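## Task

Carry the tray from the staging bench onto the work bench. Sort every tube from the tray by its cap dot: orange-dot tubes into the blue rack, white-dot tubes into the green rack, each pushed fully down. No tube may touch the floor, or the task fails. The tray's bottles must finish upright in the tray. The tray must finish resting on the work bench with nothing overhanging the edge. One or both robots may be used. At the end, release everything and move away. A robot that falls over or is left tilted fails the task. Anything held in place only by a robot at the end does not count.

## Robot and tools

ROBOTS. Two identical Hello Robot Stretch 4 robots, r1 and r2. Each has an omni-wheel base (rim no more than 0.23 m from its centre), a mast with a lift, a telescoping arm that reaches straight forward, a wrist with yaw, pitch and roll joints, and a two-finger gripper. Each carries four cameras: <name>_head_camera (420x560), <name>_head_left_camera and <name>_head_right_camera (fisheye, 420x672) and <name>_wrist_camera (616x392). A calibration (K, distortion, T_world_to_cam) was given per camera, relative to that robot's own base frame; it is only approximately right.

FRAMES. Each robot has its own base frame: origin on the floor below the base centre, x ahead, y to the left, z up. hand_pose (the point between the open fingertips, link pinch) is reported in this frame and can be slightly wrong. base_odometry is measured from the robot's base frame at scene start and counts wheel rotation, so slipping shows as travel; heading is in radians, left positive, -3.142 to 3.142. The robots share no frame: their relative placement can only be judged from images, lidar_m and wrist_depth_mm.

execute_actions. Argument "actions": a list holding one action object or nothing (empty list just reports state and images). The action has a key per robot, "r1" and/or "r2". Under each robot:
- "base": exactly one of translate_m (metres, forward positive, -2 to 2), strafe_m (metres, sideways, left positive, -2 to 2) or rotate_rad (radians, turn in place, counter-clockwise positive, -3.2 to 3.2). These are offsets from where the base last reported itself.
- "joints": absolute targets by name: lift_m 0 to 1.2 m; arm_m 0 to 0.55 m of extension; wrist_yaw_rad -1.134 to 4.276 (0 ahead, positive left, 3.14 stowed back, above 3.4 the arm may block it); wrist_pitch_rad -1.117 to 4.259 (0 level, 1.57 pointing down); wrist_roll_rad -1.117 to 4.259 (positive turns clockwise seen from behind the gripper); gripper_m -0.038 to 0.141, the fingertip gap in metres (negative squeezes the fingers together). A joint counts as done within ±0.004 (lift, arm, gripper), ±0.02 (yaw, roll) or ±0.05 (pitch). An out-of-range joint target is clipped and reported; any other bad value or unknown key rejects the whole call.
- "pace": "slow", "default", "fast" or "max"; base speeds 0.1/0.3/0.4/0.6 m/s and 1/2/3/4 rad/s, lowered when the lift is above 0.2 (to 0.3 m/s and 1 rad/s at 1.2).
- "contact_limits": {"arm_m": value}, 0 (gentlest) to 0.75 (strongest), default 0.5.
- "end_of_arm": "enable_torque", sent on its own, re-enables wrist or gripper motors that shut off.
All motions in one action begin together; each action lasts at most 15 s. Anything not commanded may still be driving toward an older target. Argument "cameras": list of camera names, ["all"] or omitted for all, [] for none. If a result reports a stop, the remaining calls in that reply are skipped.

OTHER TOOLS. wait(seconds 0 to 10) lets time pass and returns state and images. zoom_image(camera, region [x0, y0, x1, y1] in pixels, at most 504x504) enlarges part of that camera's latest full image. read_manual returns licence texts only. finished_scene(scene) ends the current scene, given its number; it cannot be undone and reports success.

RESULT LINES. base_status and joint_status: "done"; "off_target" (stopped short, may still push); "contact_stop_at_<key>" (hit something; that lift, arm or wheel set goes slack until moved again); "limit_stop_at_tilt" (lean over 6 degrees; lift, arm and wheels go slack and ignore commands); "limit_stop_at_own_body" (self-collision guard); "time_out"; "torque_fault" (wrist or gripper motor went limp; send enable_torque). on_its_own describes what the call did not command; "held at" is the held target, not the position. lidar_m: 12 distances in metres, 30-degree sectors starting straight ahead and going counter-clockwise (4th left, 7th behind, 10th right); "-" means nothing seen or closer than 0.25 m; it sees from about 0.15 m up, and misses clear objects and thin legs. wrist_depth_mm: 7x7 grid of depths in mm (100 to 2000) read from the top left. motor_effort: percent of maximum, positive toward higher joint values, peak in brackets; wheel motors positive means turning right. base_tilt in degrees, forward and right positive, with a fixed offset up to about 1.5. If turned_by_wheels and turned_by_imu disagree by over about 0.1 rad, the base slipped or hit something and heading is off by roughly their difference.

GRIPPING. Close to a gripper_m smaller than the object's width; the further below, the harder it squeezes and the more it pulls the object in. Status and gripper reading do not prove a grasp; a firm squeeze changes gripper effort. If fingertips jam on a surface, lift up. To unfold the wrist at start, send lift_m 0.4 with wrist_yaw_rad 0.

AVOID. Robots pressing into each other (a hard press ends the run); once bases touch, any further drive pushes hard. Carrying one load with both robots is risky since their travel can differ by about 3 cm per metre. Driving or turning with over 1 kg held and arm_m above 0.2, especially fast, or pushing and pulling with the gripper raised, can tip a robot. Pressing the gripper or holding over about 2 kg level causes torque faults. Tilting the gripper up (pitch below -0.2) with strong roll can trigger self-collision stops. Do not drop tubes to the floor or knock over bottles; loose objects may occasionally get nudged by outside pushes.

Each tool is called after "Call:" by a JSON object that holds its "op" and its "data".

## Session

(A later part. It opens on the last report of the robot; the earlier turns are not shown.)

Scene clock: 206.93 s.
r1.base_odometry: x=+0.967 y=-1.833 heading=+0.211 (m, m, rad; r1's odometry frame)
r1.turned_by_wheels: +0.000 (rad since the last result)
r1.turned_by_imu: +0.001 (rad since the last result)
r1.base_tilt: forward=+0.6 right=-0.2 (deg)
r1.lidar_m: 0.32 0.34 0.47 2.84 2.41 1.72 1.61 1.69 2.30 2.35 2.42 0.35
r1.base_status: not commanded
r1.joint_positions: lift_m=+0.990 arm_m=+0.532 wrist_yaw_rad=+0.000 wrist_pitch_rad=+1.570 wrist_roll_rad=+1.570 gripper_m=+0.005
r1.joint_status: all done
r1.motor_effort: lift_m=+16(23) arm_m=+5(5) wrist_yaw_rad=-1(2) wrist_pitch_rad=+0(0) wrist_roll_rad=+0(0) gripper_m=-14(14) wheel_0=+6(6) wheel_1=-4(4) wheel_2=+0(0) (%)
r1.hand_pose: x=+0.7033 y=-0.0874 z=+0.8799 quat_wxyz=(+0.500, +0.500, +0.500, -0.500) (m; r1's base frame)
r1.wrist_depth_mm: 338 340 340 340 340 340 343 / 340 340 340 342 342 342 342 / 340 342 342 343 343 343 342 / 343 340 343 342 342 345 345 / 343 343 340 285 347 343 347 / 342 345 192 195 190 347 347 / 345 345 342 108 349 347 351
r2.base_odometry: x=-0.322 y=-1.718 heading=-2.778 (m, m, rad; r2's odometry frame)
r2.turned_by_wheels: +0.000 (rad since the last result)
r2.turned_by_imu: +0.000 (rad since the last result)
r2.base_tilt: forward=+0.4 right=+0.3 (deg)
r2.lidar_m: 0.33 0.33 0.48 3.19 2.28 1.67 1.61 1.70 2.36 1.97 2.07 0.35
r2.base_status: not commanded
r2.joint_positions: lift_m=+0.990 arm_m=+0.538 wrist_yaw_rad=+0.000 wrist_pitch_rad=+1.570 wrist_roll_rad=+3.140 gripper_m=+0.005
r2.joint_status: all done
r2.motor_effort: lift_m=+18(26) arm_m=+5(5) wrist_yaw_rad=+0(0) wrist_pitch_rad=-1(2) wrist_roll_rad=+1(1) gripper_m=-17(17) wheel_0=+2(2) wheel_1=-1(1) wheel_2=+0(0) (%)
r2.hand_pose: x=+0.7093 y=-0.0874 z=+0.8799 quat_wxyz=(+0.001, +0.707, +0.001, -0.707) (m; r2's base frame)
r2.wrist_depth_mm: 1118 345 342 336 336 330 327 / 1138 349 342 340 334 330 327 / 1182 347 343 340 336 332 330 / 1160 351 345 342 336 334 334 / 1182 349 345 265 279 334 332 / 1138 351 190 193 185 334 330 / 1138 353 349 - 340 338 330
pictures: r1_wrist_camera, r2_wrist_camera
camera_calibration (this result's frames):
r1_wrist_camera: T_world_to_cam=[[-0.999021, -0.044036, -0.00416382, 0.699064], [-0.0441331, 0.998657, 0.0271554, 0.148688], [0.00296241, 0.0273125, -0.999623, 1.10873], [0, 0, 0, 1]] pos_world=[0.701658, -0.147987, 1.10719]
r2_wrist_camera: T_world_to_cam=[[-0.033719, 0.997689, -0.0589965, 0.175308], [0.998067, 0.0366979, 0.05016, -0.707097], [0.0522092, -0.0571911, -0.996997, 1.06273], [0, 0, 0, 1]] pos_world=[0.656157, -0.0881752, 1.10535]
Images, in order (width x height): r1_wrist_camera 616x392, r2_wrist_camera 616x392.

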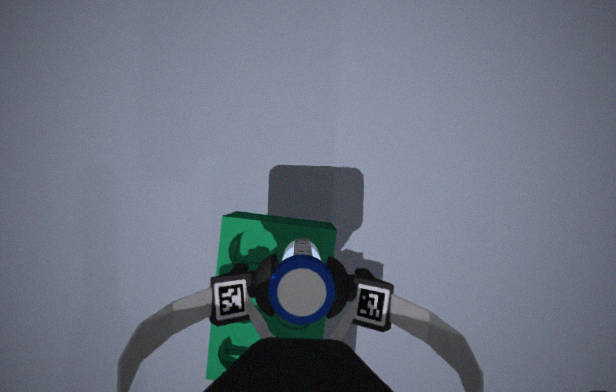

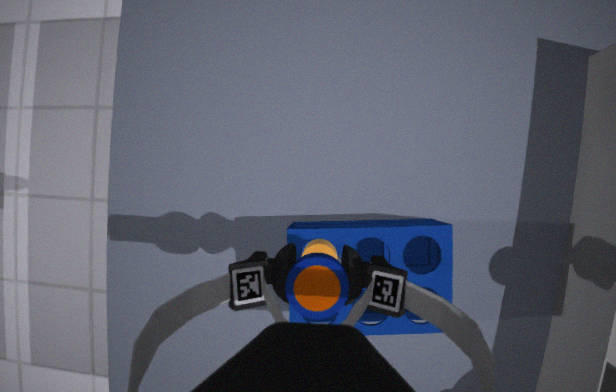

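Call:
{"op": "execute_actions", "data": {"actions": [{"r1":{"joints":{"lift_m":0.964},"pace":"slow"},"r2":{"joints":{"lift_m":0.966},"pace":"slow"}}], "cameras": []}}

Call:
{"op": "execute_actions", "data": {"actions": [{"r1":{"joints":{"gripper_m":0.05}},"r2":{"joints":{"gripper_m":0.05}}}], "cameras": []}}

Call:
{"op": "execute_actions", "data": {"actions": [{"r1":{"joints":{"lift_m":1.06}},"r2":{"base":{"translate_m":0.03},"joints":{"lift_m":1.06}}}], "cameras": ["r1_wrist_camera","r2_wrist_camera"]}}

Call:
{"op": "execute_actions", "data": {"actions": [{"r1":{"base":{"strafe_m":0.544},"joints":{"arm_m":0.522}},"r2":{"base":{"strafe_m":0.27},"joints":{"arm_m":0.522}}}], "cameras": []}}

Call:
{"op": "execute_actions", "data": {"actions": [{"r1":{"joints":{"lift_m":1.01},"pace":"slow"},"r2":{"joints":{"lift_m":1.01},"pace":"slow"}}], "cameras": ["r1_wrist_camera","r2_wrist_camera"]}}

Scene clock: 231.23 s.
r1.base_odometry: x=+0.967 y=-1.833 heading=+0.211 (m, m, rad; r1's odometry frame)
r1.turned_by_wheels: +0.000 (rad since the last result)
r1.turned_by_imu: +0.001 (rad since the last result)
r1.base_tilt: forward=+0.6 right=-0.2 (deg)
r1.lidar_m: 0.32 0.34 0.45 2.86 2.36 1.70 1.63 1.69 2.30 2.35 2.46 0.36
r1.base_status: not commanded
r1.joint_positions: lift_m=+0.964 arm_m=+0.532 wrist_yaw_rad=+0.000 wrist_pitch_rad=+1.570 wrist_roll_rad=+1.570 gripper_m=+0.005
r1.joint_status: all done
r1.motor_effort: lift_m=+16(16) arm_m=+4(5) wrist_yaw_rad=-1(0) wrist_pitch_rad=+0(0) wrist_roll_rad=-1(0) gripper_m=-14(13) wheel_0=+6(6) wheel_1=-4(4) wheel_2=+0(0) (%)
r1.hand_pose: x=+0.7034 y=-0.0874 z=+0.8539 quat_wxyz=(+0.500, +0.500, +0.500, -0.500) (m; r1's base frame)
r1.wrist_depth_mm: 310 312 315 315 314 315 315 / 312 315 315 317 317 317 319 / 314 314 315 319 315 319 319 / 314 317 315 319 320 319 320 / 315 317 314 259 320 319 324 / 317 320 193 195 190 320 322 / 319 320 290 108 322 322 324
r2.base_odometry: x=-0.322 y=-1.718 heading=-2.778 (m, m, rad; r2's odometry frame)
r2.turned_by_wheels: +0.000 (rad since the last result)
r2.turned_by_imu: -0.001 (rad since the last result)
r2.base_tilt: forward=+0.4 right=+0.4 (deg)
r2.lidar_m: 0.30 0.34 0.49 3.21 2.29 1.67 1.61 1.73 2.35 1.99 2.06 0.35
r2.base_status: not commanded
r2.joint_positions: lift_m=+0.966 arm_m=+0.538 wrist_yaw_rad=+0.000 wrist_pitch_rad=+1.570 wrist_roll_rad=+3.140 gripper_m=+0.005
r2.joint_status: all done
r2.motor_effort: lift_m=+18(17) arm_m=+5(5) wrist_yaw_rad=+0(0) wrist_pitch_rad=-2(1) wrist_roll_rad=+1(1) gripper_m=-16(17) wheel_0=+2(2) wheel_1=-1(1) wheel_2=+1(0) (%)
r2.hand_pose: x=+0.7093 y=-0.0874 z=+0.8559 quat_wxyz=(+0.001, +0.707, +0.001, -0.707) (m; r2's base frame)
r2.wrist_depth_mm: 1098 322 319 315 310 307 306 / 1098 324 319 317 312 307 306 / 1138 327 320 317 312 310 307 / 1138 322 320 317 314 309 307 / 1138 325 322 257 255 310 307 / 1118 327 191 194 186 310 309 / 1098 327 325 - 317 310 310
pictures: none
No camera images: the call's "cameras" was empty. Leave "cameras" out to get every camera's image.

Scene clock: 232.47 s.
r1.base_odometry: x=+0.967 y=-1.833 heading=+0.211 (m, m, rad; r1's odometry frame)
r1.turned_by_wheels: +0.000 (rad since the last result)
r1.turned_by_imu: +0.000 (rad since the last result)
r1.base_tilt: forward=+0.6 right=-0.2 (deg)
r1.lidar_m: 0.32 0.34 0.48 2.85 2.38 1.71 1.62 1.70 2.28 2.35 2.46 0.35
r1.base_status: not commanded
r1.joint_positions: lift_m=+0.964 arm_m=+0.532 wrist_yaw_rad=+0.000 wrist_pitch_rad=+1.570 wrist_roll_rad=+1.570 gripper_m=+0.050
r1.joint_status: all done
r1.motor_effort: lift_m=+16(16) arm_m=+5(4) wrist_yaw_rad=+0(1) wrist_pitch_rad=+0(0) wrist_roll_rad=+0(2) gripper_m=-1(18) wheel_0=+6(6) wheel_1=-4(4) wheel_2=+0(0) (%)
r1.hand_pose: x=+0.7033 y=-0.0874 z=+0.8539 quat_wxyz=(+0.500, +0.500, +0.500, -0.500) (m; r1's base frame)
r1.wrist_depth_mm: 312 315 314 314 314 317 315 / 314 315 315 315 317 317 319 / 315 317 315 317 319 315 317 / 315 315 315 317 317 319 319 / 317 317 314 258 319 320 320 / 319 319 193 198 200 322 322 / 319 320 290 108 322 324 322
r2.base_odometry: x=-0.322 y=-1.718 heading=-2.778 (m, m, rad; r2's odometry frame)
r2.turned_by_wheels: +0.000 (rad since the last result)
r2.turned_by_imu: +0.000 (rad since the last result)
r2.base_tilt: forward=+0.4 right=+0.3 (deg)
r2.lidar_m: 0.31 0.34 0.48 3.21 2.29 1.68 1.62 1.70 2.39 1.97 2.05 0.35
r2.base_status: not commanded
r2.joint_positions: lift_m=+0.966 arm_m=+0.538 wrist_yaw_rad=+0.000 wrist_pitch_rad=+1.570 wrist_roll_rad=+3.140 gripper_m=+0.050
r2.joint_status: all done
r2.motor_effort: lift_m=+18(17) arm_m=+5(5) wrist_yaw_rad=-1(2) wrist_pitch_rad=-1(1) wrist_roll_rad=+1(0) gripper_m=-3(17) wheel_0=+2(2) wheel_1=-1(1) wheel_2=+0(0) (%)
r2.hand_pose: x=+0.7093 y=-0.0874 z=+0.8559 quat_wxyz=(+0.001, +0.707, +0.001, -0.707) (m; r2's base frame)
r2.wrist_depth_mm: 1098 322 319 314 310 306 304 / 1118 325 319 317 312 307 306 / 1098 324 320 319 314 307 307 / 1118 325 322 319 314 307 307 / 1138 327 324 257 257 310 309 / 1118 330 322 197 196 314 307 / 1138 330 325 - 315 310 310
pictures: none
No camera images: the call's "cameras" was empty. Leave "cameras" out to get every camera's image.

Scene clock: 233.87 s.
r1.base_odometry: x=+0.967 y=-1.833 heading=+0.211 (m, m, rad; r1's odometry frame)
r1.turned_by_wheels: +0.000 (rad since the last result)
r1.turned_by_imu: +0.000 (rad since the last result)
r1.base_tilt: forward=+0.6 right=-0.3 (deg)
r1.lidar_m: 0.31 0.31 0.48 2.85 2.38 1.71 1.62 1.71 2.31 2.35 2.45 0.33
r1.base_status: not commanded
r1.joint_positions: lift_m=+1.060 arm_m=+0.532 wrist_yaw_rad=+0.000 wrist_pitch_rad=+1.570 wrist_roll_rad=+1.570 gripper_m=+0.050
r1.joint_status: all done
r1.motor_effort: lift_m=+20(22) arm_m=+4(5) wrist_yaw_rad=-1(2) wrist_pitch_rad=+0(0) wrist_roll_rad=-1(1) gripper_m=-4(3) wheel_0=+6(6) wheel_1=-4(4) wheel_2=+0(0) (%)
r1.hand_pose: x=+0.7033 y=-0.0874 z=+0.9496 quat_wxyz=(+0.500, +0.500, +0.500, -0.500) (m; r1's base frame)
r1.wrist_depth_mm: 407 407 407 410 410 410 410 / 407 410 410 410 413 410 413 / 407 407 410 413 413 413 413 / 410 410 413 413 413 415 413 / 410 413 415 353 415 413 415 / 413 413 193 357 201 415 418 / 418 413 418 109 413 418 421
r2.base_odometry: x=-0.350 y=-1.729 heading=-2.778 (m, m, rad; r2's odometry frame)
r2.turned_by_wheels: +0.000 (rad since the last result)
r2.turned_by_imu: +0.000 (rad since the last result)
r2.base_tilt: forward=+0.4 right=+0.3 (deg)
r2.lidar_m: 0.29 0.31 0.44 3.20 2.33 1.69 1.64 1.74 2.43 1.99 2.07 0.29
r2.base_status: done
r2.joint_positions: lift_m=+1.060 arm_m=+0.538 wrist_yaw_rad=+0.000 wrist_pitch_rad=+1.570 wrist_roll_rad=+3.140 gripper_m=+0.050
r2.joint_status: all done
r2.motor_effort: lift_m=+22(23) arm_m=+4(5) wrist_yaw_rad=-1(0) wrist_pitch_rad=-1(2) wrist_roll_rad=+1(1) gripper_m=-3(3) wheel_0=+2(6) wheel_1=+2(4) wheel_2=+0(9) (%)
r2.hand_pose: x=+0.7094 y=-0.0874 z=+0.9495 quat_wxyz=(+0.001, +0.707, +0.001, -0.707) (m; r2's base frame)
r2.wrist_depth_mm: 1205 1229 410 407 399 397 394 / 1229 1205 413 407 404 402 394 / 1229 1229 415 410 407 402 382 / 1229 1205 415 410 402 402 368 / 1229 1182 418 353 349 404 357 / 1229 1205 415 413 196 404 349 / 1255 1205 418 - 410 384 330
pictures: r1_wrist_camera, r2_wrist_camera
camera_calibration (this result's frames):
r1_wrist_camera: T_world_to_cam=[[-0.999022, -0.044036, -0.00409308, 0.699276], [-0.0441312, 0.998657, 0.0271585, 0.146792], [0.00289163, 0.0273125, -0.999623, 1.17842], [0, 0, 0, 1]] pos_world=[0.701662, -0.147987, 1.17685]
r2_wrist_camera: T_world_to_cam=[[-0.033719, 0.997689, -0.0589965, 0.179417], [0.998067, 0.0366979, 0.05016, -0.710633], [0.0522091, -0.0571911, -0.996997, 1.13214], [0, 0, 0, 1]] pos_world=[0.6562, -0.0881752, 1.17498]
Images, in order (width x height): r1_wrist_camera 616x392, r2_wrist_camera 616x392.

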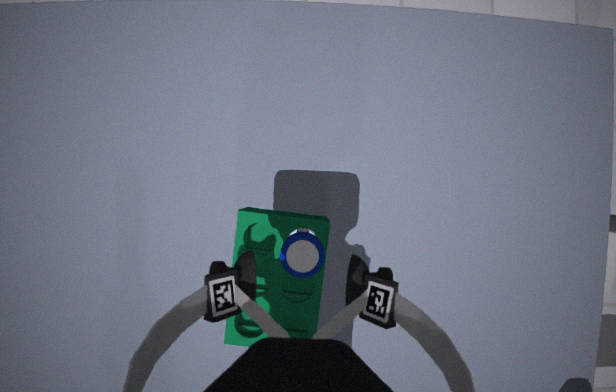

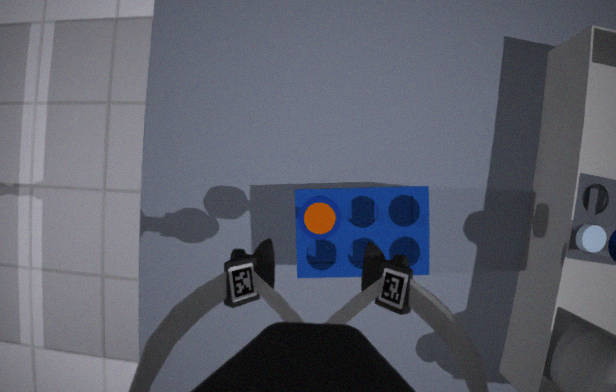

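Scene clock: 237.00 s.
r1.base_odometry: x=+0.853 y=-1.301 heading=+0.211 (m, m, rad; r1's odometry frame)
r1.turned_by_wheels: +0.000 (rad since the last result)
r1.turned_by_imu: +0.003 (rad since the last result)
r1.base_tilt: forward=+0.6 right=-0.2 (deg)
r1.lidar_m: 0.29 0.34 0.47 2.32 2.41 1.72 1.63 1.67 2.29 2.89 0.46 0.31
r1.base_status: done
r1.joint_positions: lift_m=+1.060 arm_m=+0.523 wrist_yaw_rad=+0.000 wrist_pitch_rad=+1.570 wrist_roll_rad=+1.570 gripper_m=+0.050
r1.joint_status: all done
r1.motor_effort: lift_m=+20(20) arm_m=-5(5) wrist_yaw_rad=+0(1) wrist_pitch_rad=+0(0) wrist_roll_rad=-1(0) gripper_m=-3(3) wheel_0=-3(8) wheel_1=+4(11) wheel_2=+0(1) (%)
r1.hand_pose: x=+0.6939 y=-0.0874 z=+0.9496 quat_wxyz=(+0.500, +0.500, +0.500, -0.500) (m; r1's base frame)
r1.wrist_depth_mm: 404 407 407 407 410 407 410 / 404 407 407 410 410 413 413 / 407 407 413 413 413 415 413 / 410 379 410 413 415 413 415 / 238 289 407 355 413 415 415 / 413 413 194 353 201 415 418 / 413 413 413 108 415 418 418
r2.base_odometry: x=-0.254 y=-1.981 heading=-2.778 (m, m, rad; r2's odometry frame)
r2.turned_by_wheels: +0.000 (rad since the last result)
r2.turned_by_imu: +0.000 (rad since the last result)
r2.base_tilt: forward=+0.4 right=+0.3 (deg)
r2.lidar_m: 0.29 0.29 0.46 2.92 2.30 1.70 1.64 1.75 2.40 2.26 0.43 0.32
r2.base_status: done
r2.joint_positions: lift_m=+1.060 arm_m=+0.523 wrist_yaw_rad=+0.000 wrist_pitch_rad=+1.570 wrist_roll_rad=+3.140 gripper_m=+0.050
r2.joint_status: all done
r2.motor_effort: lift_m=+21(22) arm_m=-5(6) wrist_yaw_rad=+0(1) wrist_pitch_rad=-2(1) wrist_roll_rad=+0(1) gripper_m=-4(3) wheel_0=+0(11) wheel_1=+0(10) wheel_2=+0(1) (%)
r2.hand_pose: x=+0.6940 y=-0.0874 z=+0.9496 quat_wxyz=(+0.001, +0.707, +0.001, -0.707) (m; r2's base frame)
r2.wrist_depth_mm: 424 421 410 407 377 399 394 / 424 415 413 404 402 397 327 / 424 421 415 410 402 399 334 / 379 399 415 404 402 399 397 / 392 364 418 338 347 362 340 / 430 430 415 389 196 404 364 / 430 427 421 - 404 404 373
pictures: none
No camera images: the call's "cameras" was empty. Leave "cameras" out to get every camera's image.

Scene clock: 238.30 s.
r1.base_odometry: x=+0.853 y=-1.301 heading=+0.211 (m, m, rad; r1's odometry frame)
r1.turned_by_wheels: +0.000 (rad since the last result)
r1.turned_by_imu: +0.000 (rad since the last result)
r1.base_tilt: forward=+0.7 right=-0.3 (deg)
r1.lidar_m: 0.31 0.31 0.44 2.33 2.37 1.73 1.63 1.68 2.32 2.89 0.46 0.33
r1.base_status: not commanded
r1.joint_positions: lift_m=+1.010 arm_m=+0.523 wrist_yaw_rad=+0.000 wrist_pitch_rad=+1.570 wrist_roll_rad=+1.570 gripper_m=+0.050
r1.joint_status: all done
r1.motor_effort: lift_m=+16(19) arm_m=-4(4) wrist_yaw_rad=-1(1) wrist_pitch_rad=+0(0) wrist_roll_rad=-1(1) gripper_m=-3(1) wheel_0=-3(3) wheel_1=+4(4) wheel_2=+0(0) (%)
r1.hand_pose: x=+0.6939 y=-0.0874 z=+0.8999 quat_wxyz=(+0.500, +0.500, +0.500, -0.500) (m; r1's base frame)
r1.wrist_depth_mm: 359 359 357 359 362 359 362 / 357 357 359 362 362 362 362 / 359 359 362 362 364 364 362 / 289 359 364 364 362 366 366 / 220 290 357 301 364 364 368 / 232 364 194 304 202 364 368 / 327 362 357 108 364 322 370
r2.base_odometry: x=-0.254 y=-1.981 heading=-2.778 (m, m, rad; r2's odometry frame)
r2.turned_by_wheels: +0.000 (rad since the last result)
r2.turned_by_imu: +0.000 (rad since the last result)
r2.base_tilt: forward=+0.4 right=+0.3 (deg)
r2.lidar_m: 0.28 0.30 0.44 2.96 2.32 1.69 1.65 1.71 2.42 2.25 0.46 0.32
r2.base_status: not commanded
r2.joint_positions: lift_m=+1.010 arm_m=+0.523 wrist_yaw_rad=+0.000 wrist_pitch_rad=+1.570 wrist_roll_rad=+3.140 gripper_m=+0.050
r2.joint_status: all done
r2.motor_effort: lift_m=+18(19) arm_m=-5(5) wrist_yaw_rad=+0(3) wrist_pitch_rad=-2(2) wrist_roll_rad=+1(1) gripper_m=-5(4) wheel_0=+0(0) wheel_1=+0(0) wheel_2=+0(0) (%)
r2.hand_pose: x=+0.6940 y=-0.0874 z=+0.8999 quat_wxyz=(+0.001, +0.707, +0.001, -0.707) (m; r2's base frame)
r2.wrist_depth_mm: 373 364 359 357 325 307 298 / 373 368 362 357 355 345 329 / 373 370 366 357 353 351 336 / 334 368 364 353 351 349 347 / 315 340 366 297 296 320 293 / 377 370 364 239 196 342 320 / 377 375 370 - 357 353 353
pictures: r1_wrist_camera, r2_wrist_camera
camera_calibration (this result's frames):
r1_wrist_camera: T_world_to_cam=[[-0.999025, -0.0439487, -0.0040926, 0.689686], [-0.0440439, 0.99866, 0.0271585, 0.147665], [0.00289354, 0.0273123, -0.999623, 1.1288], [0, 0, 0, 1]] pos_world=[0.692251, -0.147987, 1.12719]
r2_wrist_camera: T_world_to_cam=[[-0.0336961, 0.997689, -0.0589957, 0.175956], [0.998069, 0.0366736, 0.0501361, -0.69282], [0.0521839, -0.0571924, -0.996998, 1.08349], [0, 0, 0, 1]] pos_world=[0.640871, -0.0881739, 1.12535]
Images, in order (width x height): r1_wrist_camera 616x392, r2_wrist_camera 616x392.

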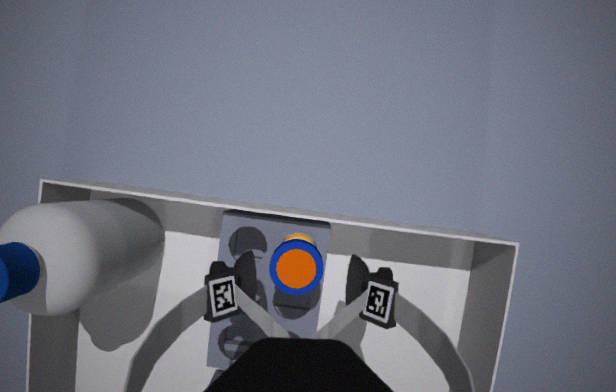

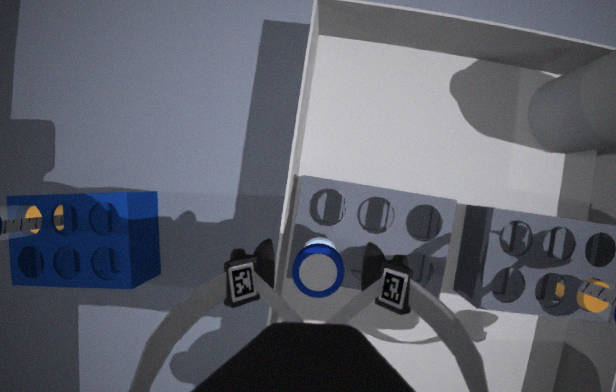

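Call:
{"op": "execute_actions", "data": {"actions": [{"r1":{"joints":{"lift_m":0.972},"pace":"slow"},"r2":{"joints":{"lift_m":0.975},"pace":"slow"}}], "cameras": []}}

Call:
{"op": "execute_actions", "data": {"actions": [{"r1":{"joints":{"gripper_m":0.005}},"r2":{"joints":{"gripper_m":0.005}}}], "cameras": []}}

Call:
{"op": "execute_actions", "data": {"actions": [{"r1":{"joints":{"lift_m":1.12},"pace":"slow"},"r2":{"joints":{"lift_m":1.12},"pace":"slow"}}], "cameras": ["r1_wrist_camera","r2_wrist_camera"]}}

Call:
{"op": "execute_actions", "data": {"actions": [{"r2":{"joints":{"arm_m":0.22}}}], "cameras": []}}

Call:
{"op": "execute_actions", "data": {"actions": [{"r1":{"base":{"strafe_m":0.435},"pace":"slow"},"r2":{"base":{"strafe_m":0.7},"pace":"slow"}}], "cameras": []}}

Call:
{"op": "execute_actions", "data": {"actions": [{"r2":{"joints":{"arm_m":0.47}}}], "cameras": ["r1_wrist_camera","r2_wrist_camera"]}}

Scene clock: 260.00 s.
r1.base_odometry: x=+0.853 y=-1.301 heading=+0.211 (m, m, rad; r1's odometry frame)
r1.turned_by_wheels: +0.000 (rad since the last result)
r1.turned_by_imu: +0.001 (rad since the last result)
r1.base_tilt: forward=+0.6 right=-0.3 (deg)
r1.lidar_m: 0.29 0.34 0.44 2.30 2.39 1.71 1.62 1.70 2.32 2.88 0.47 0.33
r1.base_status: not commanded
r1.joint_positions: lift_m=+0.972 arm_m=+0.523 wrist_yaw_rad=+0.000 wrist_pitch_rad=+1.570 wrist_roll_rad=+1.570 gripper_m=+0.050
r1.joint_status: all done
r1.motor_effort: lift_m=+16(13) arm_m=-4(4) wrist_yaw_rad=+0(0) wrist_pitch_rad=+0(0) wrist_roll_rad=+0(1) gripper_m=-3(4) wheel_0=-3(3) wheel_1=+4(4) wheel_2=+0(0) (%)
r1.hand_pose: x=+0.6939 y=-0.0874 z=+0.8619 quat_wxyz=(+0.500, +0.500, +0.500, -0.500) (m; r1's base frame)
r1.wrist_depth_mm: 320 324 322 322 324 324 324 / 320 322 324 324 322 322 325 / 324 324 325 324 327 325 325 / 254 322 325 327 325 327 327 / 197 289 319 264 325 327 330 / 205 324 193 204 201 327 329 / 324 325 268 108 327 278 330
r2.base_odometry: x=-0.254 y=-1.981 heading=-2.778 (m, m, rad; r2's odometry frame)
r2.turned_by_wheels: +0.000 (rad since the last result)
r2.turned_by_imu: -0.001 (rad since the last result)
r2.base_tilt: forward=+0.4 right=+0.3 (deg)
r2.lidar_m: 0.28 0.32 0.46 2.95 2.33 1.68 1.63 1.73 2.41 2.26 0.47 0.32
r2.base_status: not commanded
r2.joint_positions: lift_m=+0.975 arm_m=+0.523 wrist_yaw_rad=+0.000 wrist_pitch_rad=+1.570 wrist_roll_rad=+3.140 gripper_m=+0.050
r2.joint_status: all done
r2.motor_effort: lift_m=+18(19) arm_m=-5(5) wrist_yaw_rad=+0(2) wrist_pitch_rad=-1(2) wrist_roll_rad=+1(1) gripper_m=-2(4) wheel_0=+0(1) wheel_1=+0(0) wheel_2=+0(0) (%)
r2.hand_pose: x=+0.6940 y=-0.0874 z=+0.8649 quat_wxyz=(+0.001, +0.707, +0.001, -0.707) (m; r2's base frame)
r2.wrist_depth_mm: 334 329 327 322 319 294 279 / 334 332 327 320 317 314 314 / 336 332 329 322 320 317 312 / 309 332 330 319 315 317 312 / 278 314 330 264 263 271 257 / 342 336 330 204 196 286 259 / 343 336 336 - 325 317 317
pictures: none
No camera images: the call's "cameras" was empty. Leave "cameras" out to get every camera's image.

Scene clock: 261.23 s.
r1.base_odometry: x=+0.853 y=-1.301 heading=+0.211 (m, m, rad; r1's odometry frame)
r1.turned_by_wheels: +0.000 (rad since the last result)
r1.turned_by_imu: +0.000 (rad since the last result)
r1.base_tilt: forward=+0.6 right=-0.4 (deg)
r1.lidar_m: 0.31 0.34 0.46 2.31 2.37 1.73 1.64 1.69 2.32 2.87 0.48 0.34
r1.base_status: not commanded
r1.joint_positions: lift_m=+0.972 arm_m=+0.523 wrist_yaw_rad=+0.000 wrist_pitch_rad=+1.570 wrist_roll_rad=+1.570 gripper_m=+0.005
r1.joint_status: all done
r1.motor_effort: lift_m=+16(16) arm_m=-5(5) wrist_yaw_rad=+0(0) wrist_pitch_rad=+0(0) wrist_roll_rad=+0(1) gripper_m=-14(12) wheel_0=-3(3) wheel_1=+4(4) wheel_2=+0(0) (%)
r1.hand_pose: x=+0.6939 y=-0.0874 z=+0.8619 quat_wxyz=(+0.500, +0.500, +0.500, -0.500) (m; r1's base frame)
r1.wrist_depth_mm: 319 320 322 324 324 322 324 / 322 322 324 325 324 327 327 / 324 324 324 327 324 325 327 / 255 322 325 325 327 327 327 / 197 290 317 264 325 325 329 / 206 324 193 195 191 324 329 / 325 325 287 108 327 272 332
r2.base_odometry: x=-0.254 y=-1.981 heading=-2.778 (m, m, rad; r2's odometry frame)
r2.turned_by_wheels: +0.000 (rad since the last result)
r2.turned_by_imu: +0.000 (rad since the last result)
r2.base_tilt: forward=+0.4 right=+0.3 (deg)
r2.lidar_m: 0.29 0.33 0.46 2.95 2.35 1.67 1.63 1.74 2.40 2.25 0.45 0.31
r2.base_status: not commanded
r2.joint_positions: lift_m=+0.975 arm_m=+0.523 wrist_yaw_rad=+0.000 wrist_pitch_rad=+1.570 wrist_roll_rad=+3.140 gripper_m=+0.005
r2.joint_status: all done
r2.motor_effort: lift_m=+17(18) arm_m=-5(5) wrist_yaw_rad=+1(0) wrist_pitch_rad=-2(2) wrist_roll_rad=+1(1) gripper_m=-17(14) wheel_0=+0(0) wheel_1=+0(0) wheel_2=+0(0) (%)
r2.hand_pose: x=+0.6940 y=-0.0874 z=+0.8649 quat_wxyz=(+0.001, +0.707, +0.001, -0.707) (m; r2's base frame)
r2.wrist_depth_mm: 332 330 329 322 315 293 279 / 334 332 327 320 319 315 312 / 336 332 330 320 319 317 312 / 306 334 330 319 315 317 315 / 276 314 330 247 262 264 257 / 340 336 191 195 184 268 257 / 340 338 334 - 324 319 319
pictures: none
No camera images: the call's "cameras" was empty. Leave "cameras" out to get every camera's image.

Scene clock: 263.27 s.
r1.base_odometry: x=+0.853 y=-1.301 heading=+0.211 (m, m, rad; r1's odometry frame)
r1.turned_by_wheels: +0.000 (rad since the last result)
r1.turned_by_imu: +0.001 (rad since the last result)
r1.base_tilt: forward=+0.6 right=-0.3 (deg)
r1.lidar_m: 0.31 0.30 0.44 2.33 2.39 1.73 1.64 1.70 2.33 2.87 0.48 0.34
r1.base_status: not commanded
r1.joint_positions: lift_m=+1.120 arm_m=+0.523 wrist_yaw_rad=+0.000 wrist_pitch_rad=+1.570 wrist_roll_rad=+1.570 gripper_m=+0.005
r1.joint_status: all done
r1.motor_effort: lift_m=+21(20) arm_m=-4(4) wrist_yaw_rad=-1(0) wrist_pitch_rad=+0(0) wrist_roll_rad=+0(0) gripper_m=-14(13) wheel_0=-3(3) wheel_1=+4(4) wheel_2=+0(0) (%)
r1.hand_pose: x=+0.6939 y=-0.0874 z=+1.0095 quat_wxyz=(+0.500, +0.500, +0.500, -0.500) (m; r1's base frame)
r1.wrist_depth_mm: 466 462 466 466 466 473 466 / 469 466 466 469 469 469 473 / 466 469 473 469 469 469 477 / 473 421 469 473 473 477 473 / 469 332 466 277 469 473 477 / 473 469 193 196 190 480 477 / 477 430 473 108 477 477 480
r2.base_odometry: x=-0.254 y=-1.981 heading=-2.778 (m, m, rad; r2's odometry frame)
r2.turned_by_wheels: +0.000 (rad since the last result)
r2.turned_by_imu: +0.000 (rad since the last result)
r2.base_tilt: forward=+0.4 right=+0.3 (deg)
r2.lidar_m: 0.28 0.32 0.46 2.93 2.32 1.68 1.64 1.73 2.39 2.24 0.43 0.32
r2.base_status: not commanded
r2.joint_positions: lift_m=+1.120 arm_m=+0.523 wrist_yaw_rad=+0.000 wrist_pitch_rad=+1.570 wrist_roll_rad=+3.140 gripper_m=+0.005
r2.joint_status: all done
r2.motor_effort: lift_m=+23(25) arm_m=-5(5) wrist_yaw_rad=-1(0) wrist_pitch_rad=-2(1) wrist_roll_rad=+1(1) gripper_m=-16(16) wheel_0=-1(0) wheel_1=+0(0) wheel_2=+0(0) (%)
r2.hand_pose: x=+0.6940 y=-0.0874 z=+1.0095 quat_wxyz=(+0.001, +0.707, +0.001, -0.707) (m; r2's base frame)
r2.wrist_depth_mm: 480 480 477 469 459 455 452 / 484 477 469 477 462 452 359 / 488 480 473 466 462 455 336 / 484 452 480 469 459 455 421 / 488 449 473 248 404 407 410 / 492 484 190 194 185 452 455 / 492 488 480 - 466 455 459
pictures: r1_wrist_camera, r2_wrist_camera
camera_calibration (this result's frames):
r1_wrist_camera: T_world_to_cam=[[-0.999025, -0.0439489, -0.0040926, 0.690131], [-0.0440441, 0.99866, 0.0271585, 0.144688], [0.00289353, 0.0273123, -0.999623, 1.23837], [0, 0, 0, 1]] pos_world=[0.692248, -0.147987, 1.2368]
r2_wrist_camera: T_world_to_cam=[[-0.0336961, 0.997689, -0.0589957, 0.182421], [0.998069, 0.0366736, 0.0501362, -0.698312], [0.052184, -0.0571924, -0.996998, 1.19275], [0, 0, 0, 1]] pos_world=[0.640868, -0.0881739, 1.23494]
Images, in order (width x height): r1_wrist_camera 616x392, r2_wrist_camera 616x392.

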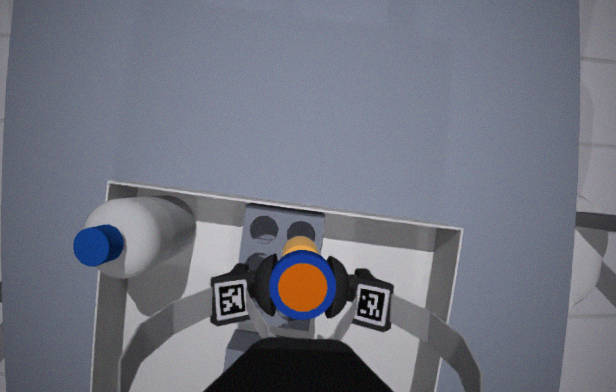

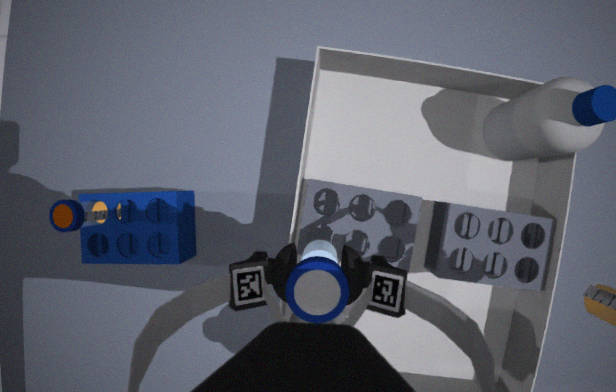

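Scene clock: 265.30 s.
r1.base_odometry: x=+0.853 y=-1.301 heading=+0.211 (m, m, rad; r1's odometry frame)
r1.turned_by_wheels: +0.000 (rad since the last result)
r1.turned_by_imu: +0.001 (rad since the last result)
r1.base_tilt: forward=+0.5 right=-0.3 (deg)
r1.lidar_m: 0.31 0.33 0.45 2.32 2.38 1.74 1.65 1.70 2.31 2.89 0.49 0.32
r1.base_status: not commanded
r1.joint_positions: lift_m=+1.120 arm_m=+0.523 wrist_yaw_rad=+0.000 wrist_pitch_rad=+1.570 wrist_roll_rad=+1.570 gripper_m=+0.005
r1.joint_status: not commanded
r1.motor_effort: lift_m=+21(21) arm_m=-4(4) wrist_yaw_rad=+0(0) wrist_pitch_rad=+0(0) wrist_roll_rad=-1(0) gripper_m=-14(15) wheel_0=-3(3) wheel_1=+4(4) wheel_2=+0(0) (%)
r1.hand_pose: x=+0.6939 y=-0.0874 z=+1.0095 quat_wxyz=(+0.500, +0.500, +0.500, -0.500) (m; r1's base frame)
r1.wrist_depth_mm: 466 462 466 469 469 469 469 / 466 466 469 466 469 469 469 / 473 466 469 473 473 473 469 / 469 424 469 469 473 477 480 / 469 332 469 276 473 473 473 / 469 469 193 195 191 477 480 / 473 430 473 108 473 477 477
r2.base_odometry: x=-0.254 y=-1.981 heading=-2.778 (m, m, rad; r2's odometry frame)
r2.turned_by_wheels: +0.000 (rad since the last result)
r2.turned_by_imu: +0.000 (rad since the last result)
r2.base_tilt: forward=+0.4 right=+0.3 (deg)
r2.lidar_m: 0.29 0.31 0.45 2.96 2.34 1.68 1.65 1.73 2.43 2.25 0.43 0.32
r2.base_status: not commanded
r2.joint_positions: lift_m=+1.120 arm_m=+0.221 wrist_yaw_rad=+0.000 wrist_pitch_rad=+1.570 wrist_roll_rad=+3.140 gripper_m=+0.005
r2.joint_status: all done
r2.motor_effort: lift_m=+23(23) arm_m=-5(4) wrist_yaw_rad=+0(3) wrist_pitch_rad=-3(2) wrist_roll_rad=+0(1) gripper_m=-17(15) wheel_0=+0(1) wheel_1=+0(0) wheel_2=+0(0) (%)
r2.hand_pose: x=+0.3919 y=-0.0874 z=+1.0095 quat_wxyz=(+0.001, +0.707, +0.001, -0.707) (m; r2's base frame)
r2.wrist_depth_mm: 1255 1229 1255 1025 1008 1229 1160 / 1281 1255 1255 1025 991 1205 1205 / 1281 1255 1229 1255 1229 1205 1182 / 488 480 480 477 469 462 459 / 492 488 477 248 477 466 455 / 496 488 190 194 186 459 459 / 496 488 484 - 469 399 415
pictures: none
No camera images: the call's "cameras" was empty. Leave "cameras" out to get every camera's image.

Scene clock: 273.43 s.
r1.base_odometry: x=+0.762 y=-0.876 heading=+0.211 (m, m, rad; r1's odometry frame)
r1.turned_by_wheels: +0.000 (rad since the last result)
r1.turned_by_imu: +0.005 (rad since the last result)
r1.base_tilt: forward=+0.5 right=-0.2 (deg)
r1.lidar_m: 0.31 0.32 1.93 1.90 2.37 1.71 1.65 1.72 2.31 1.36 0.48 0.32
r1.base_status: done
r1.joint_positions: lift_m=+1.120 arm_m=+0.523 wrist_yaw_rad=+0.000 wrist_pitch_rad=+1.570 wrist_roll_rad=+1.570 gripper_m=+0.005
r1.joint_status: not commanded
r1.motor_effort: lift_m=+21(21) arm_m=-4(4) wrist_yaw_rad=+0(1) wrist_pitch_rad=+0(0) wrist_roll_rad=-1(1) gripper_m=-12(13) wheel_0=-5(13) wheel_1=+6(6) wheel_2=+0(1) (%)
r1.hand_pose: x=+0.6939 y=-0.0874 z=+1.0095 quat_wxyz=(+0.500, +0.500, +0.500, -0.500) (m; r1's base frame)
r1.wrist_depth_mm: 466 459 462 459 332 466 469 / 469 466 462 459 413 469 473 / 469 466 469 469 473 473 473 / 469 466 473 469 477 473 477 / 469 466 473 277 477 480 477 / 473 477 193 195 190 477 480 / 477 473 477 108 477 477 484
r2.base_odometry: x=-0.005 y=-2.635 heading=-2.778 (m, m, rad; r2's odometry frame)
r2.turned_by_wheels: +0.000 (rad since the last result)
r2.turned_by_imu: +0.001 (rad since the last result)
r2.base_tilt: forward=+0.4 right=+0.3 (deg)
r2.lidar_m: 0.30 0.33 2.33 2.23 2.31 1.71 1.63 1.71 2.43 1.20 0.42 0.34
r2.base_status: done
r2.joint_positions: lift_m=+1.120 arm_m=+0.221 wrist_yaw_rad=+0.000 wrist_pitch_rad=+1.570 wrist_roll_rad=+3.140 gripper_m=+0.005
r2.joint_status: not commanded
r2.motor_effort: lift_m=+23(23) arm_m=-5(5) wrist_yaw_rad=-1(0) wrist_pitch_rad=-3(2) wrist_roll_rad=+0(0) gripper_m=-17(18) wheel_0=-3(5) wheel_1=+1(9) wheel_2=+0(1) (%)
r2.hand_pose: x=+0.3919 y=-0.0874 z=+1.0095 quat_wxyz=(+0.001, +0.707, +0.001, -0.707) (m; r2's base frame)
r2.wrist_depth_mm: 1229 1229 1255 1008 1008 1229 1182 / 1255 1281 1281 1025 1025 1182 1205 / 1255 1281 1229 1229 1229 1205 1205 / 492 484 477 473 469 462 1182 / 484 488 484 247 462 462 459 / 492 484 190 193 185 466 459 / 492 488 484 - 466 466 462
pictures: none
No camera images: the call's "cameras" was empty. Leave "cameras" out to get every camera's image.

Scene clock: 275.30 s.
r1.base_odometry: x=+0.762 y=-0.876 heading=+0.211 (m, m, rad; r1's odometry frame)
r1.turned_by_wheels: +0.000 (rad since the last result)
r1.turned_by_imu: +0.001 (rad since the last result)
r1.base_tilt: forward=+0.6 right=-0.3 (deg)
r1.lidar_m: 0.30 0.33 1.92 1.88 2.41 1.72 1.64 1.72 2.32 1.36 0.46 0.32
r1.base_status: not commanded
r1.joint_positions: lift_m=+1.120 arm_m=+0.523 wrist_yaw_rad=+0.000 wrist_pitch_rad=+1.570 wrist_roll_rad=+1.570 gripper_m=+0.005
r1.joint_status: not commanded
r1.motor_effort: lift_m=+21(21) arm_m=-4(4) wrist_yaw_rad=+0(0) wrist_pitch_rad=+0(0) wrist_roll_rad=-1(1) gripper_m=-15(15) wheel_0=-5(5) wheel_1=+6(6) wheel_2=+0(0) (%)
r1.hand_pose: x=+0.6939 y=-0.0874 z=+1.0095 quat_wxyz=(+0.500, +0.500, +0.500, -0.500) (m; r1's base frame)
r1.wrist_depth_mm: 466 462 466 459 327 473 469 / 466 469 466 462 413 469 473 / 466 466 469 473 469 473 473 / 473 473 469 469 473 473 473 / 469 473 469 277 469 477 480 / 469 473 193 195 190 473 477 / 473 477 477 108 477 480 480
r2.base_odometry: x=-0.005 y=-2.635 heading=-2.778 (m, m, rad; r2's odometry frame)
r2.turned_by_wheels: +0.000 (rad since the last result)
r2.turned_by_imu: +0.000 (rad since the last result)
r2.base_tilt: forward=+0.3 right=+0.3 (deg)
r2.lidar_m: 0.29 0.33 2.34 2.25 2.29 1.70 1.63 1.68 2.44 1.21 0.45 0.33
r2.base_status: not commanded
r2.joint_positions: lift_m=+1.120 arm_m=+0.469 wrist_yaw_rad=+0.000 wrist_pitch_rad=+1.570 wrist_roll_rad=+3.140 gripper_m=+0.005
r2.joint_status: all done
r2.motor_effort: lift_m=+22(22) arm_m=+5(4) wrist_yaw_rad=+1(1) wrist_pitch_rad=-1(1) wrist_roll_rad=+0(0) gripper_m=-17(17) wheel_0=-3(3) wheel_1=+1(1) wheel_2=+0(0) (%)
r2.hand_pose: x=+0.6404 y=-0.0874 z=+1.0095 quat_wxyz=(+0.001, +0.707, +0.001, -0.707) (m; r2's base frame)
r2.wrist_depth_mm: 484 480 473 473 462 455 452 / 484 480 477 473 462 459 455 / 488 484 469 469 462 459 455 / 488 480 477 473 466 462 459 / 492 477 480 249 462 462 459 / 492 488 191 195 185 459 462 / 492 488 484 - 466 462 462
pictures: r1_wrist_camera, r2_wrist_camera
camera_calibration (this result's frames):
r1_wrist_camera: T_world_to_cam=[[-0.999025, -0.0439487, -0.0040926, 0.690118], [-0.0440439, 0.99866, 0.0271585, 0.144688], [0.00289354, 0.0273123, -0.999623, 1.23837], [0, 0, 0, 1]] pos_world=[0.692235, -0.147987, 1.2368]
r2_wrist_camera: T_world_to_cam=[[-0.0335069, 0.997696, -0.0589981, 0.180494], [0.998072, 0.0364889, 0.0502148, -0.644839], [0.0522518, -0.0572018, -0.996994, 1.1955], [0, 0, 0, 1]] pos_world=[0.587176, -0.0881641, 1.23494]
Images, in order (width x height): r1_wrist_camera 616x392, r2_wrist_camera 616x392.

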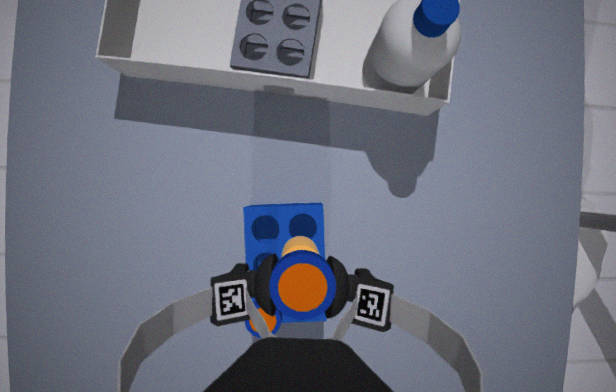

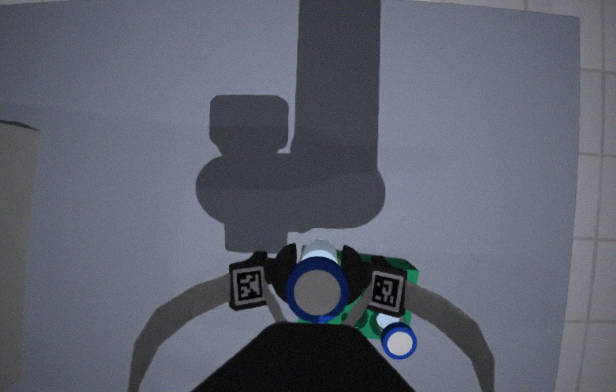

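Call:
{"op": "execute_actions", "data": {"actions": [{"r1":{"base":{"strafe_m":-0.007},"pace":"slow"},"r2":{"joints":{"arm_m":0.52},"pace":"slow"}}], "cameras": ["r1_wrist_camera","r2_wrist_camera"]}}

Scene clock: 282.73 s.
r1.base_odometry: x=+0.763 y=-0.882 heading=+0.211 (m, m, rad; r1's odometry frame)
r1.turned_by_wheels: +0.000 (rad since the last result)
r1.turned_by_imu: +0.002 (rad since the last result)
r1.base_tilt: forward=+0.7 right=-0.4 (deg)
r1.lidar_m: 0.30 0.31 1.93 1.87 2.36 1.72 1.64 1.71 2.31 1.34 0.47 0.32
r1.base_status: done
r1.joint_positions: lift_m=+1.120 arm_m=+0.523 wrist_yaw_rad=+0.000 wrist_pitch_rad=+1.570 wrist_roll_rad=+1.570 gripper_m=+0.005
r1.joint_status: not commanded
r1.motor_effort: lift_m=+21(21) arm_m=-4(4) wrist_yaw_rad=+0(0) wrist_pitch_rad=+0(0) wrist_roll_rad=-1(1) gripper_m=-14(15) wheel_0=+5(9) wheel_1=-6(5) wheel_2=+0(1) (%)
r1.hand_pose: x=+0.6939 y=-0.0874 z=+1.0095 quat_wxyz=(+0.500, +0.500, +0.500, -0.500) (m; r1's base frame)
r1.wrist_depth_mm: 462 462 462 449 329 469 473 / 466 469 462 452 402 473 469 / 466 469 469 473 473 469 477 / 466 473 473 473 469 469 473 / 469 473 469 278 473 477 477 / 473 477 192 195 190 473 477 / 480 477 477 109 480 477 480
r2.base_odometry: x=-0.005 y=-2.635 heading=-2.778 (m, m, rad; r2's odometry frame)
r2.turned_by_wheels: +0.000 (rad since the last result)
r2.turned_by_imu: -0.001 (rad since the last result)
r2.base_tilt: forward=+0.4 right=+0.3 (deg)
r2.lidar_m: 0.29 0.32 2.33 2.25 2.32 1.70 1.63 1.71 2.40 1.20 0.46 0.33
r2.base_status: not commanded
r2.joint_positions: lift_m=+1.120 arm_m=+0.519 wrist_yaw_rad=+0.000 wrist_pitch_rad=+1.570 wrist_roll_rad=+3.140 gripper_m=+0.005
r2.joint_status: all done
r2.motor_effort: lift_m=+22(23) arm_m=+5(4) wrist_yaw_rad=-1(1) wrist_pitch_rad=-1(2) wrist_roll_rad=+0(0) gripper_m=-17(18) wheel_0=-3(3) wheel_1=+1(1) wheel_2=+0(0) (%)
r2.hand_pose: x=+0.6904 y=-0.0874 z=+1.0095 quat_wxyz=(+0.001, +0.707, +0.001, -0.707) (m; r2's base frame)
r2.wrist_depth_mm: 488 473 469 466 466 455 452 / 480 477 477 473 466 459 455 / 484 477 473 469 462 459 452 / 488 484 477 473 466 462 459 / 492 484 480 249 410 462 455 / 492 484 190 195 185 462 462 / 500 488 480 - 469 462 459
pictures: r1_wrist_camera, r2_wrist_camera
camera_calibration (this result's frames):
r1_wrist_camera: T_world_to_cam=[[-0.999025, -0.0439486, -0.0040926, 0.690117], [-0.0440438, 0.99866, 0.0271585, 0.144688], [0.00289354, 0.0273123, -0.999623, 1.23837], [0, 0, 0, 1]] pos_world=[0.692234, -0.147987, 1.2368]
r2_wrist_camera: T_world_to_cam=[[-0.0335071, 0.997696, -0.0589981, 0.182169], [0.998072, 0.0364892, 0.0502147, -0.694723], [0.0522517, -0.0572018, -0.996994, 1.19289], [0, 0, 0, 1]] pos_world=[0.637156, -0.0881641, 1.23494]
Images, in order (width x height): r1_wrist_camera 616x392, r2_wrist_camera 616x392.

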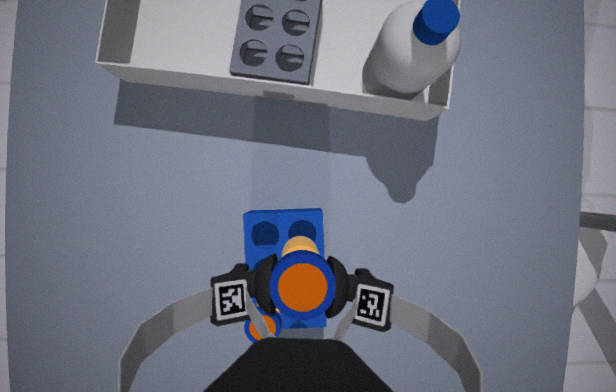

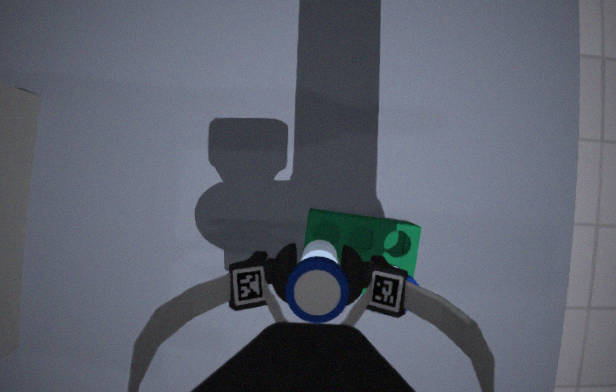

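Call:
{"op": "execute_actions", "data": {"actions": [{"r2":{"base":{"strafe_m":0.007},"joints":{"arm_m":0.512},"pace":"slow"}}], "cameras": ["r2_wrist_camera"]}}

Call:
{"op": "execute_actions", "data": {"actions": [{"r1":{"joints":{"lift_m":0.99},"pace":"slow"},"r2":{"joints":{"lift_m":0.99},"pace":"slow"}}], "cameras": ["r1_wrist_camera","r2_wrist_camera"]}}

Scene clock: 293.50 s.
r1.base_odometry: x=+0.763 y=-0.882 heading=+0.211 (m, m, rad; r1's odometry frame)
r1.turned_by_wheels: +0.000 (rad since the last result)
r1.turned_by_imu: +0.001 (rad since the last result)
r1.base_tilt: forward=+0.5 right=-0.3 (deg)
r1.lidar_m: 0.30 0.33 1.93 1.88 2.38 1.71 1.63 1.72 2.31 1.37 0.45 0.33
r1.base_status: not commanded
r1.joint_positions: lift_m=+1.120 arm_m=+0.523 wrist_yaw_rad=+0.000 wrist_pitch_rad=+1.570 wrist_roll_rad=+1.570 gripper_m=+0.005
r1.joint_status: not commanded
r1.motor_effort: lift_m=+21(21) arm_m=-4(4) wrist_yaw_rad=+0(0) wrist_pitch_rad=+0(0) wrist_roll_rad=-1(1) gripper_m=-13(14) wheel_0=+5(5) wheel_1=-6(6) wheel_2=+0(0) (%)
r1.hand_pose: x=+0.6939 y=-0.0874 z=+1.0095 quat_wxyz=(+0.500, +0.500, +0.500, -0.500) (m; r1's base frame)
r1.wrist_depth_mm: 466 466 462 449 330 469 469 / 466 462 466 455 404 469 469 / 469 466 469 473 469 473 473 / 469 469 473 473 469 473 477 / 469 466 473 276 477 473 477 / 473 473 193 195 190 477 477 / 469 477 477 108 477 477 477
r2.base_odometry: x=-0.003 y=-2.642 heading=-2.778 (m, m, rad; r2's odometry frame)
r2.turned_by_wheels: +0.000 (rad since the last result)
r2.turned_by_imu: -0.001 (rad since the last result)
r2.base_tilt: forward=+0.4 right=+0.4 (deg)
r2.lidar_m: 0.30 0.32 2.33 2.24 2.28 1.69 1.64 1.72 2.44 1.22 0.45 0.33
r2.base_status: done
r2.joint_positions: lift_m=+1.120 arm_m=+0.513 wrist_yaw_rad=+0.000 wrist_pitch_rad=+1.570 wrist_roll_rad=+3.140 gripper_m=+0.005
r2.joint_status: all done
r2.motor_effort: lift_m=+23(23) arm_m=-5(6) wrist_yaw_rad=+0(0) wrist_pitch_rad=-1(1) wrist_roll_rad=+0(0) gripper_m=-18(16) wheel_0=-3(5) wheel_1=+3(5) wheel_2=+0(0) (%)
r2.hand_pose: x=+0.6841 y=-0.0874 z=+1.0095 quat_wxyz=(+0.001, +0.707, +0.001, -0.707) (m; r2's base frame)
r2.wrist_depth_mm: 480 477 477 473 466 459 452 / 488 477 477 466 459 459 455 / 488 480 477 466 466 459 455 / 484 484 473 473 466 459 459 / 492 484 480 249 410 466 462 / 492 488 191 193 186 462 459 / 492 484 484 - 473 466 831
pictures: r2_wrist_camera
camera_calibration (this result's frames):
r2_wrist_camera: T_world_to_cam=[[-0.033507, 0.997696, -0.0589981, 0.18196], [0.998072, 0.036489, 0.0502147, -0.688486], [0.0522517, -0.0572018, -0.996994, 1.19322], [0, 0, 0, 1]] pos_world=[0.630908, -0.0881641, 1.23494]
Images, in order (width x height): r2_wrist_camera 616x392.

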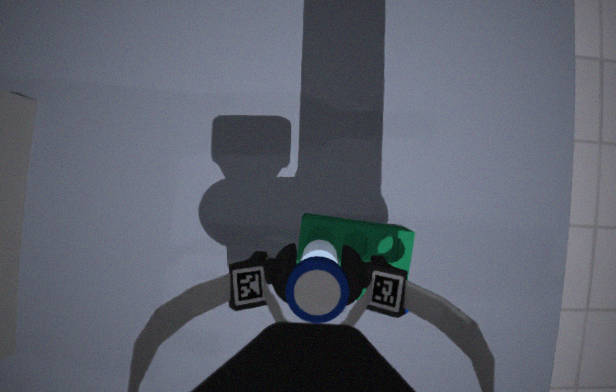

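Scene clock: 295.40 s.
r1.base_odometry: x=+0.763 y=-0.882 heading=+0.211 (m, m, rad; r1's odometry frame)
r1.turned_by_wheels: +0.000 (rad since the last result)
r1.turned_by_imu: +0.001 (rad since the last result)
r1.base_tilt: forward=+0.7 right=-0.3 (deg)
r1.lidar_m: 0.30 0.34 1.93 1.90 2.39 1.71 1.64 1.69 2.34 1.32 0.46 0.33
r1.base_status: not commanded
r1.joint_positions: lift_m=+0.990 arm_m=+0.523 wrist_yaw_rad=+0.000 wrist_pitch_rad=+1.570 wrist_roll_rad=+1.570 gripper_m=+0.005
r1.joint_status: all done
r1.motor_effort: lift_m=+16(22) arm_m=-4(4) wrist_yaw_rad=+0(0) wrist_pitch_rad=-1(0) wrist_roll_rad=-1(1) gripper_m=-15(13) wheel_0=+5(5) wheel_1=-6(6) wheel_2=+0(0) (%)
r1.hand_pose: x=+0.6939 y=-0.0874 z=+0.8799 quat_wxyz=(+0.500, +0.500, +0.500, -0.500) (m; r1's base frame)
r1.wrist_depth_mm: 319 304 282 285 286 252 343 / 340 338 342 342 336 340 342 / 342 342 342 345 343 345 345 / 342 343 343 345 347 345 345 / 343 343 338 278 345 347 345 / 345 345 193 195 190 349 347 / 345 343 345 108 347 349 347
r2.base_odometry: x=-0.003 y=-2.642 heading=-2.778 (m, m, rad; r2's odometry frame)
r2.turned_by_wheels: +0.000 (rad since the last result)
r2.turned_by_imu: +0.000 (rad since the last result)
r2.base_tilt: forward=+0.4 right=+0.3 (deg)
r2.lidar_m: 0.29 0.32 2.34 2.23 2.31 1.69 1.64 1.68 2.42 1.23 0.46 0.33
r2.base_status: not commanded
r2.joint_positions: lift_m=+0.990 arm_m=+0.513 wrist_yaw_rad=+0.000 wrist_pitch_rad=+1.570 wrist_roll_rad=+3.140 gripper_m=+0.005
r2.joint_status: all done
r2.motor_effort: lift_m=+18(26) arm_m=-5(5) wrist_yaw_rad=+1(0) wrist_pitch_rad=-1(2) wrist_roll_rad=+0(0) gripper_m=-18(16) wheel_0=-3(3) wheel_1=+3(3) wheel_2=+0(0) (%)
r2.hand_pose: x=+0.6841 y=-0.0874 z=+0.8799 quat_wxyz=(+0.001, +0.707, +0.001, -0.707) (m; r2's base frame)
r2.wrist_depth_mm: 349 347 342 340 334 329 327 / 349 347 342 340 338 330 325 / 353 347 343 342 336 332 332 / 351 349 345 343 336 334 332 / 355 353 347 248 309 338 332 / 355 351 190 193 185 338 332 / 357 353 349 - 220 334 334
pictures: r1_wrist_camera, r2_wrist_camera
camera_calibration (this result's frames):
r1_wrist_camera: T_world_to_cam=[[-0.999025, -0.0439488, -0.0040926, 0.689585], [-0.044044, 0.99866, 0.0271585, 0.148208], [0.00289354, 0.0273123, -0.999623, 1.10881], [0, 0, 0, 1]] pos_world=[0.692232, -0.147987, 1.10718]
r2_wrist_camera: T_world_to_cam=[[-0.0335067, 0.997696, -0.0589983, 0.174314], [0.998071, 0.036489, 0.0502192, -0.68198], [0.0522563, -0.0572018, -0.996994, 1.06401], [0, 0, 0, 1]] pos_world=[0.630904, -0.0881641, 1.10534]
Images, in order (width x height): r1_wrist_camera 616x392, r2_wrist_camera 616x392.

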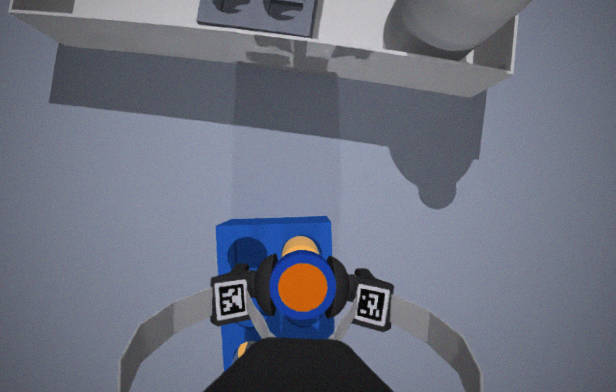

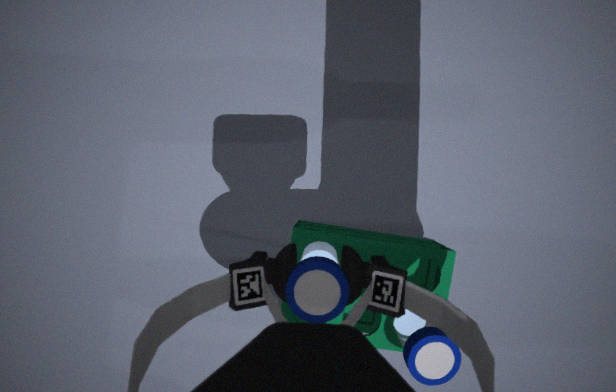

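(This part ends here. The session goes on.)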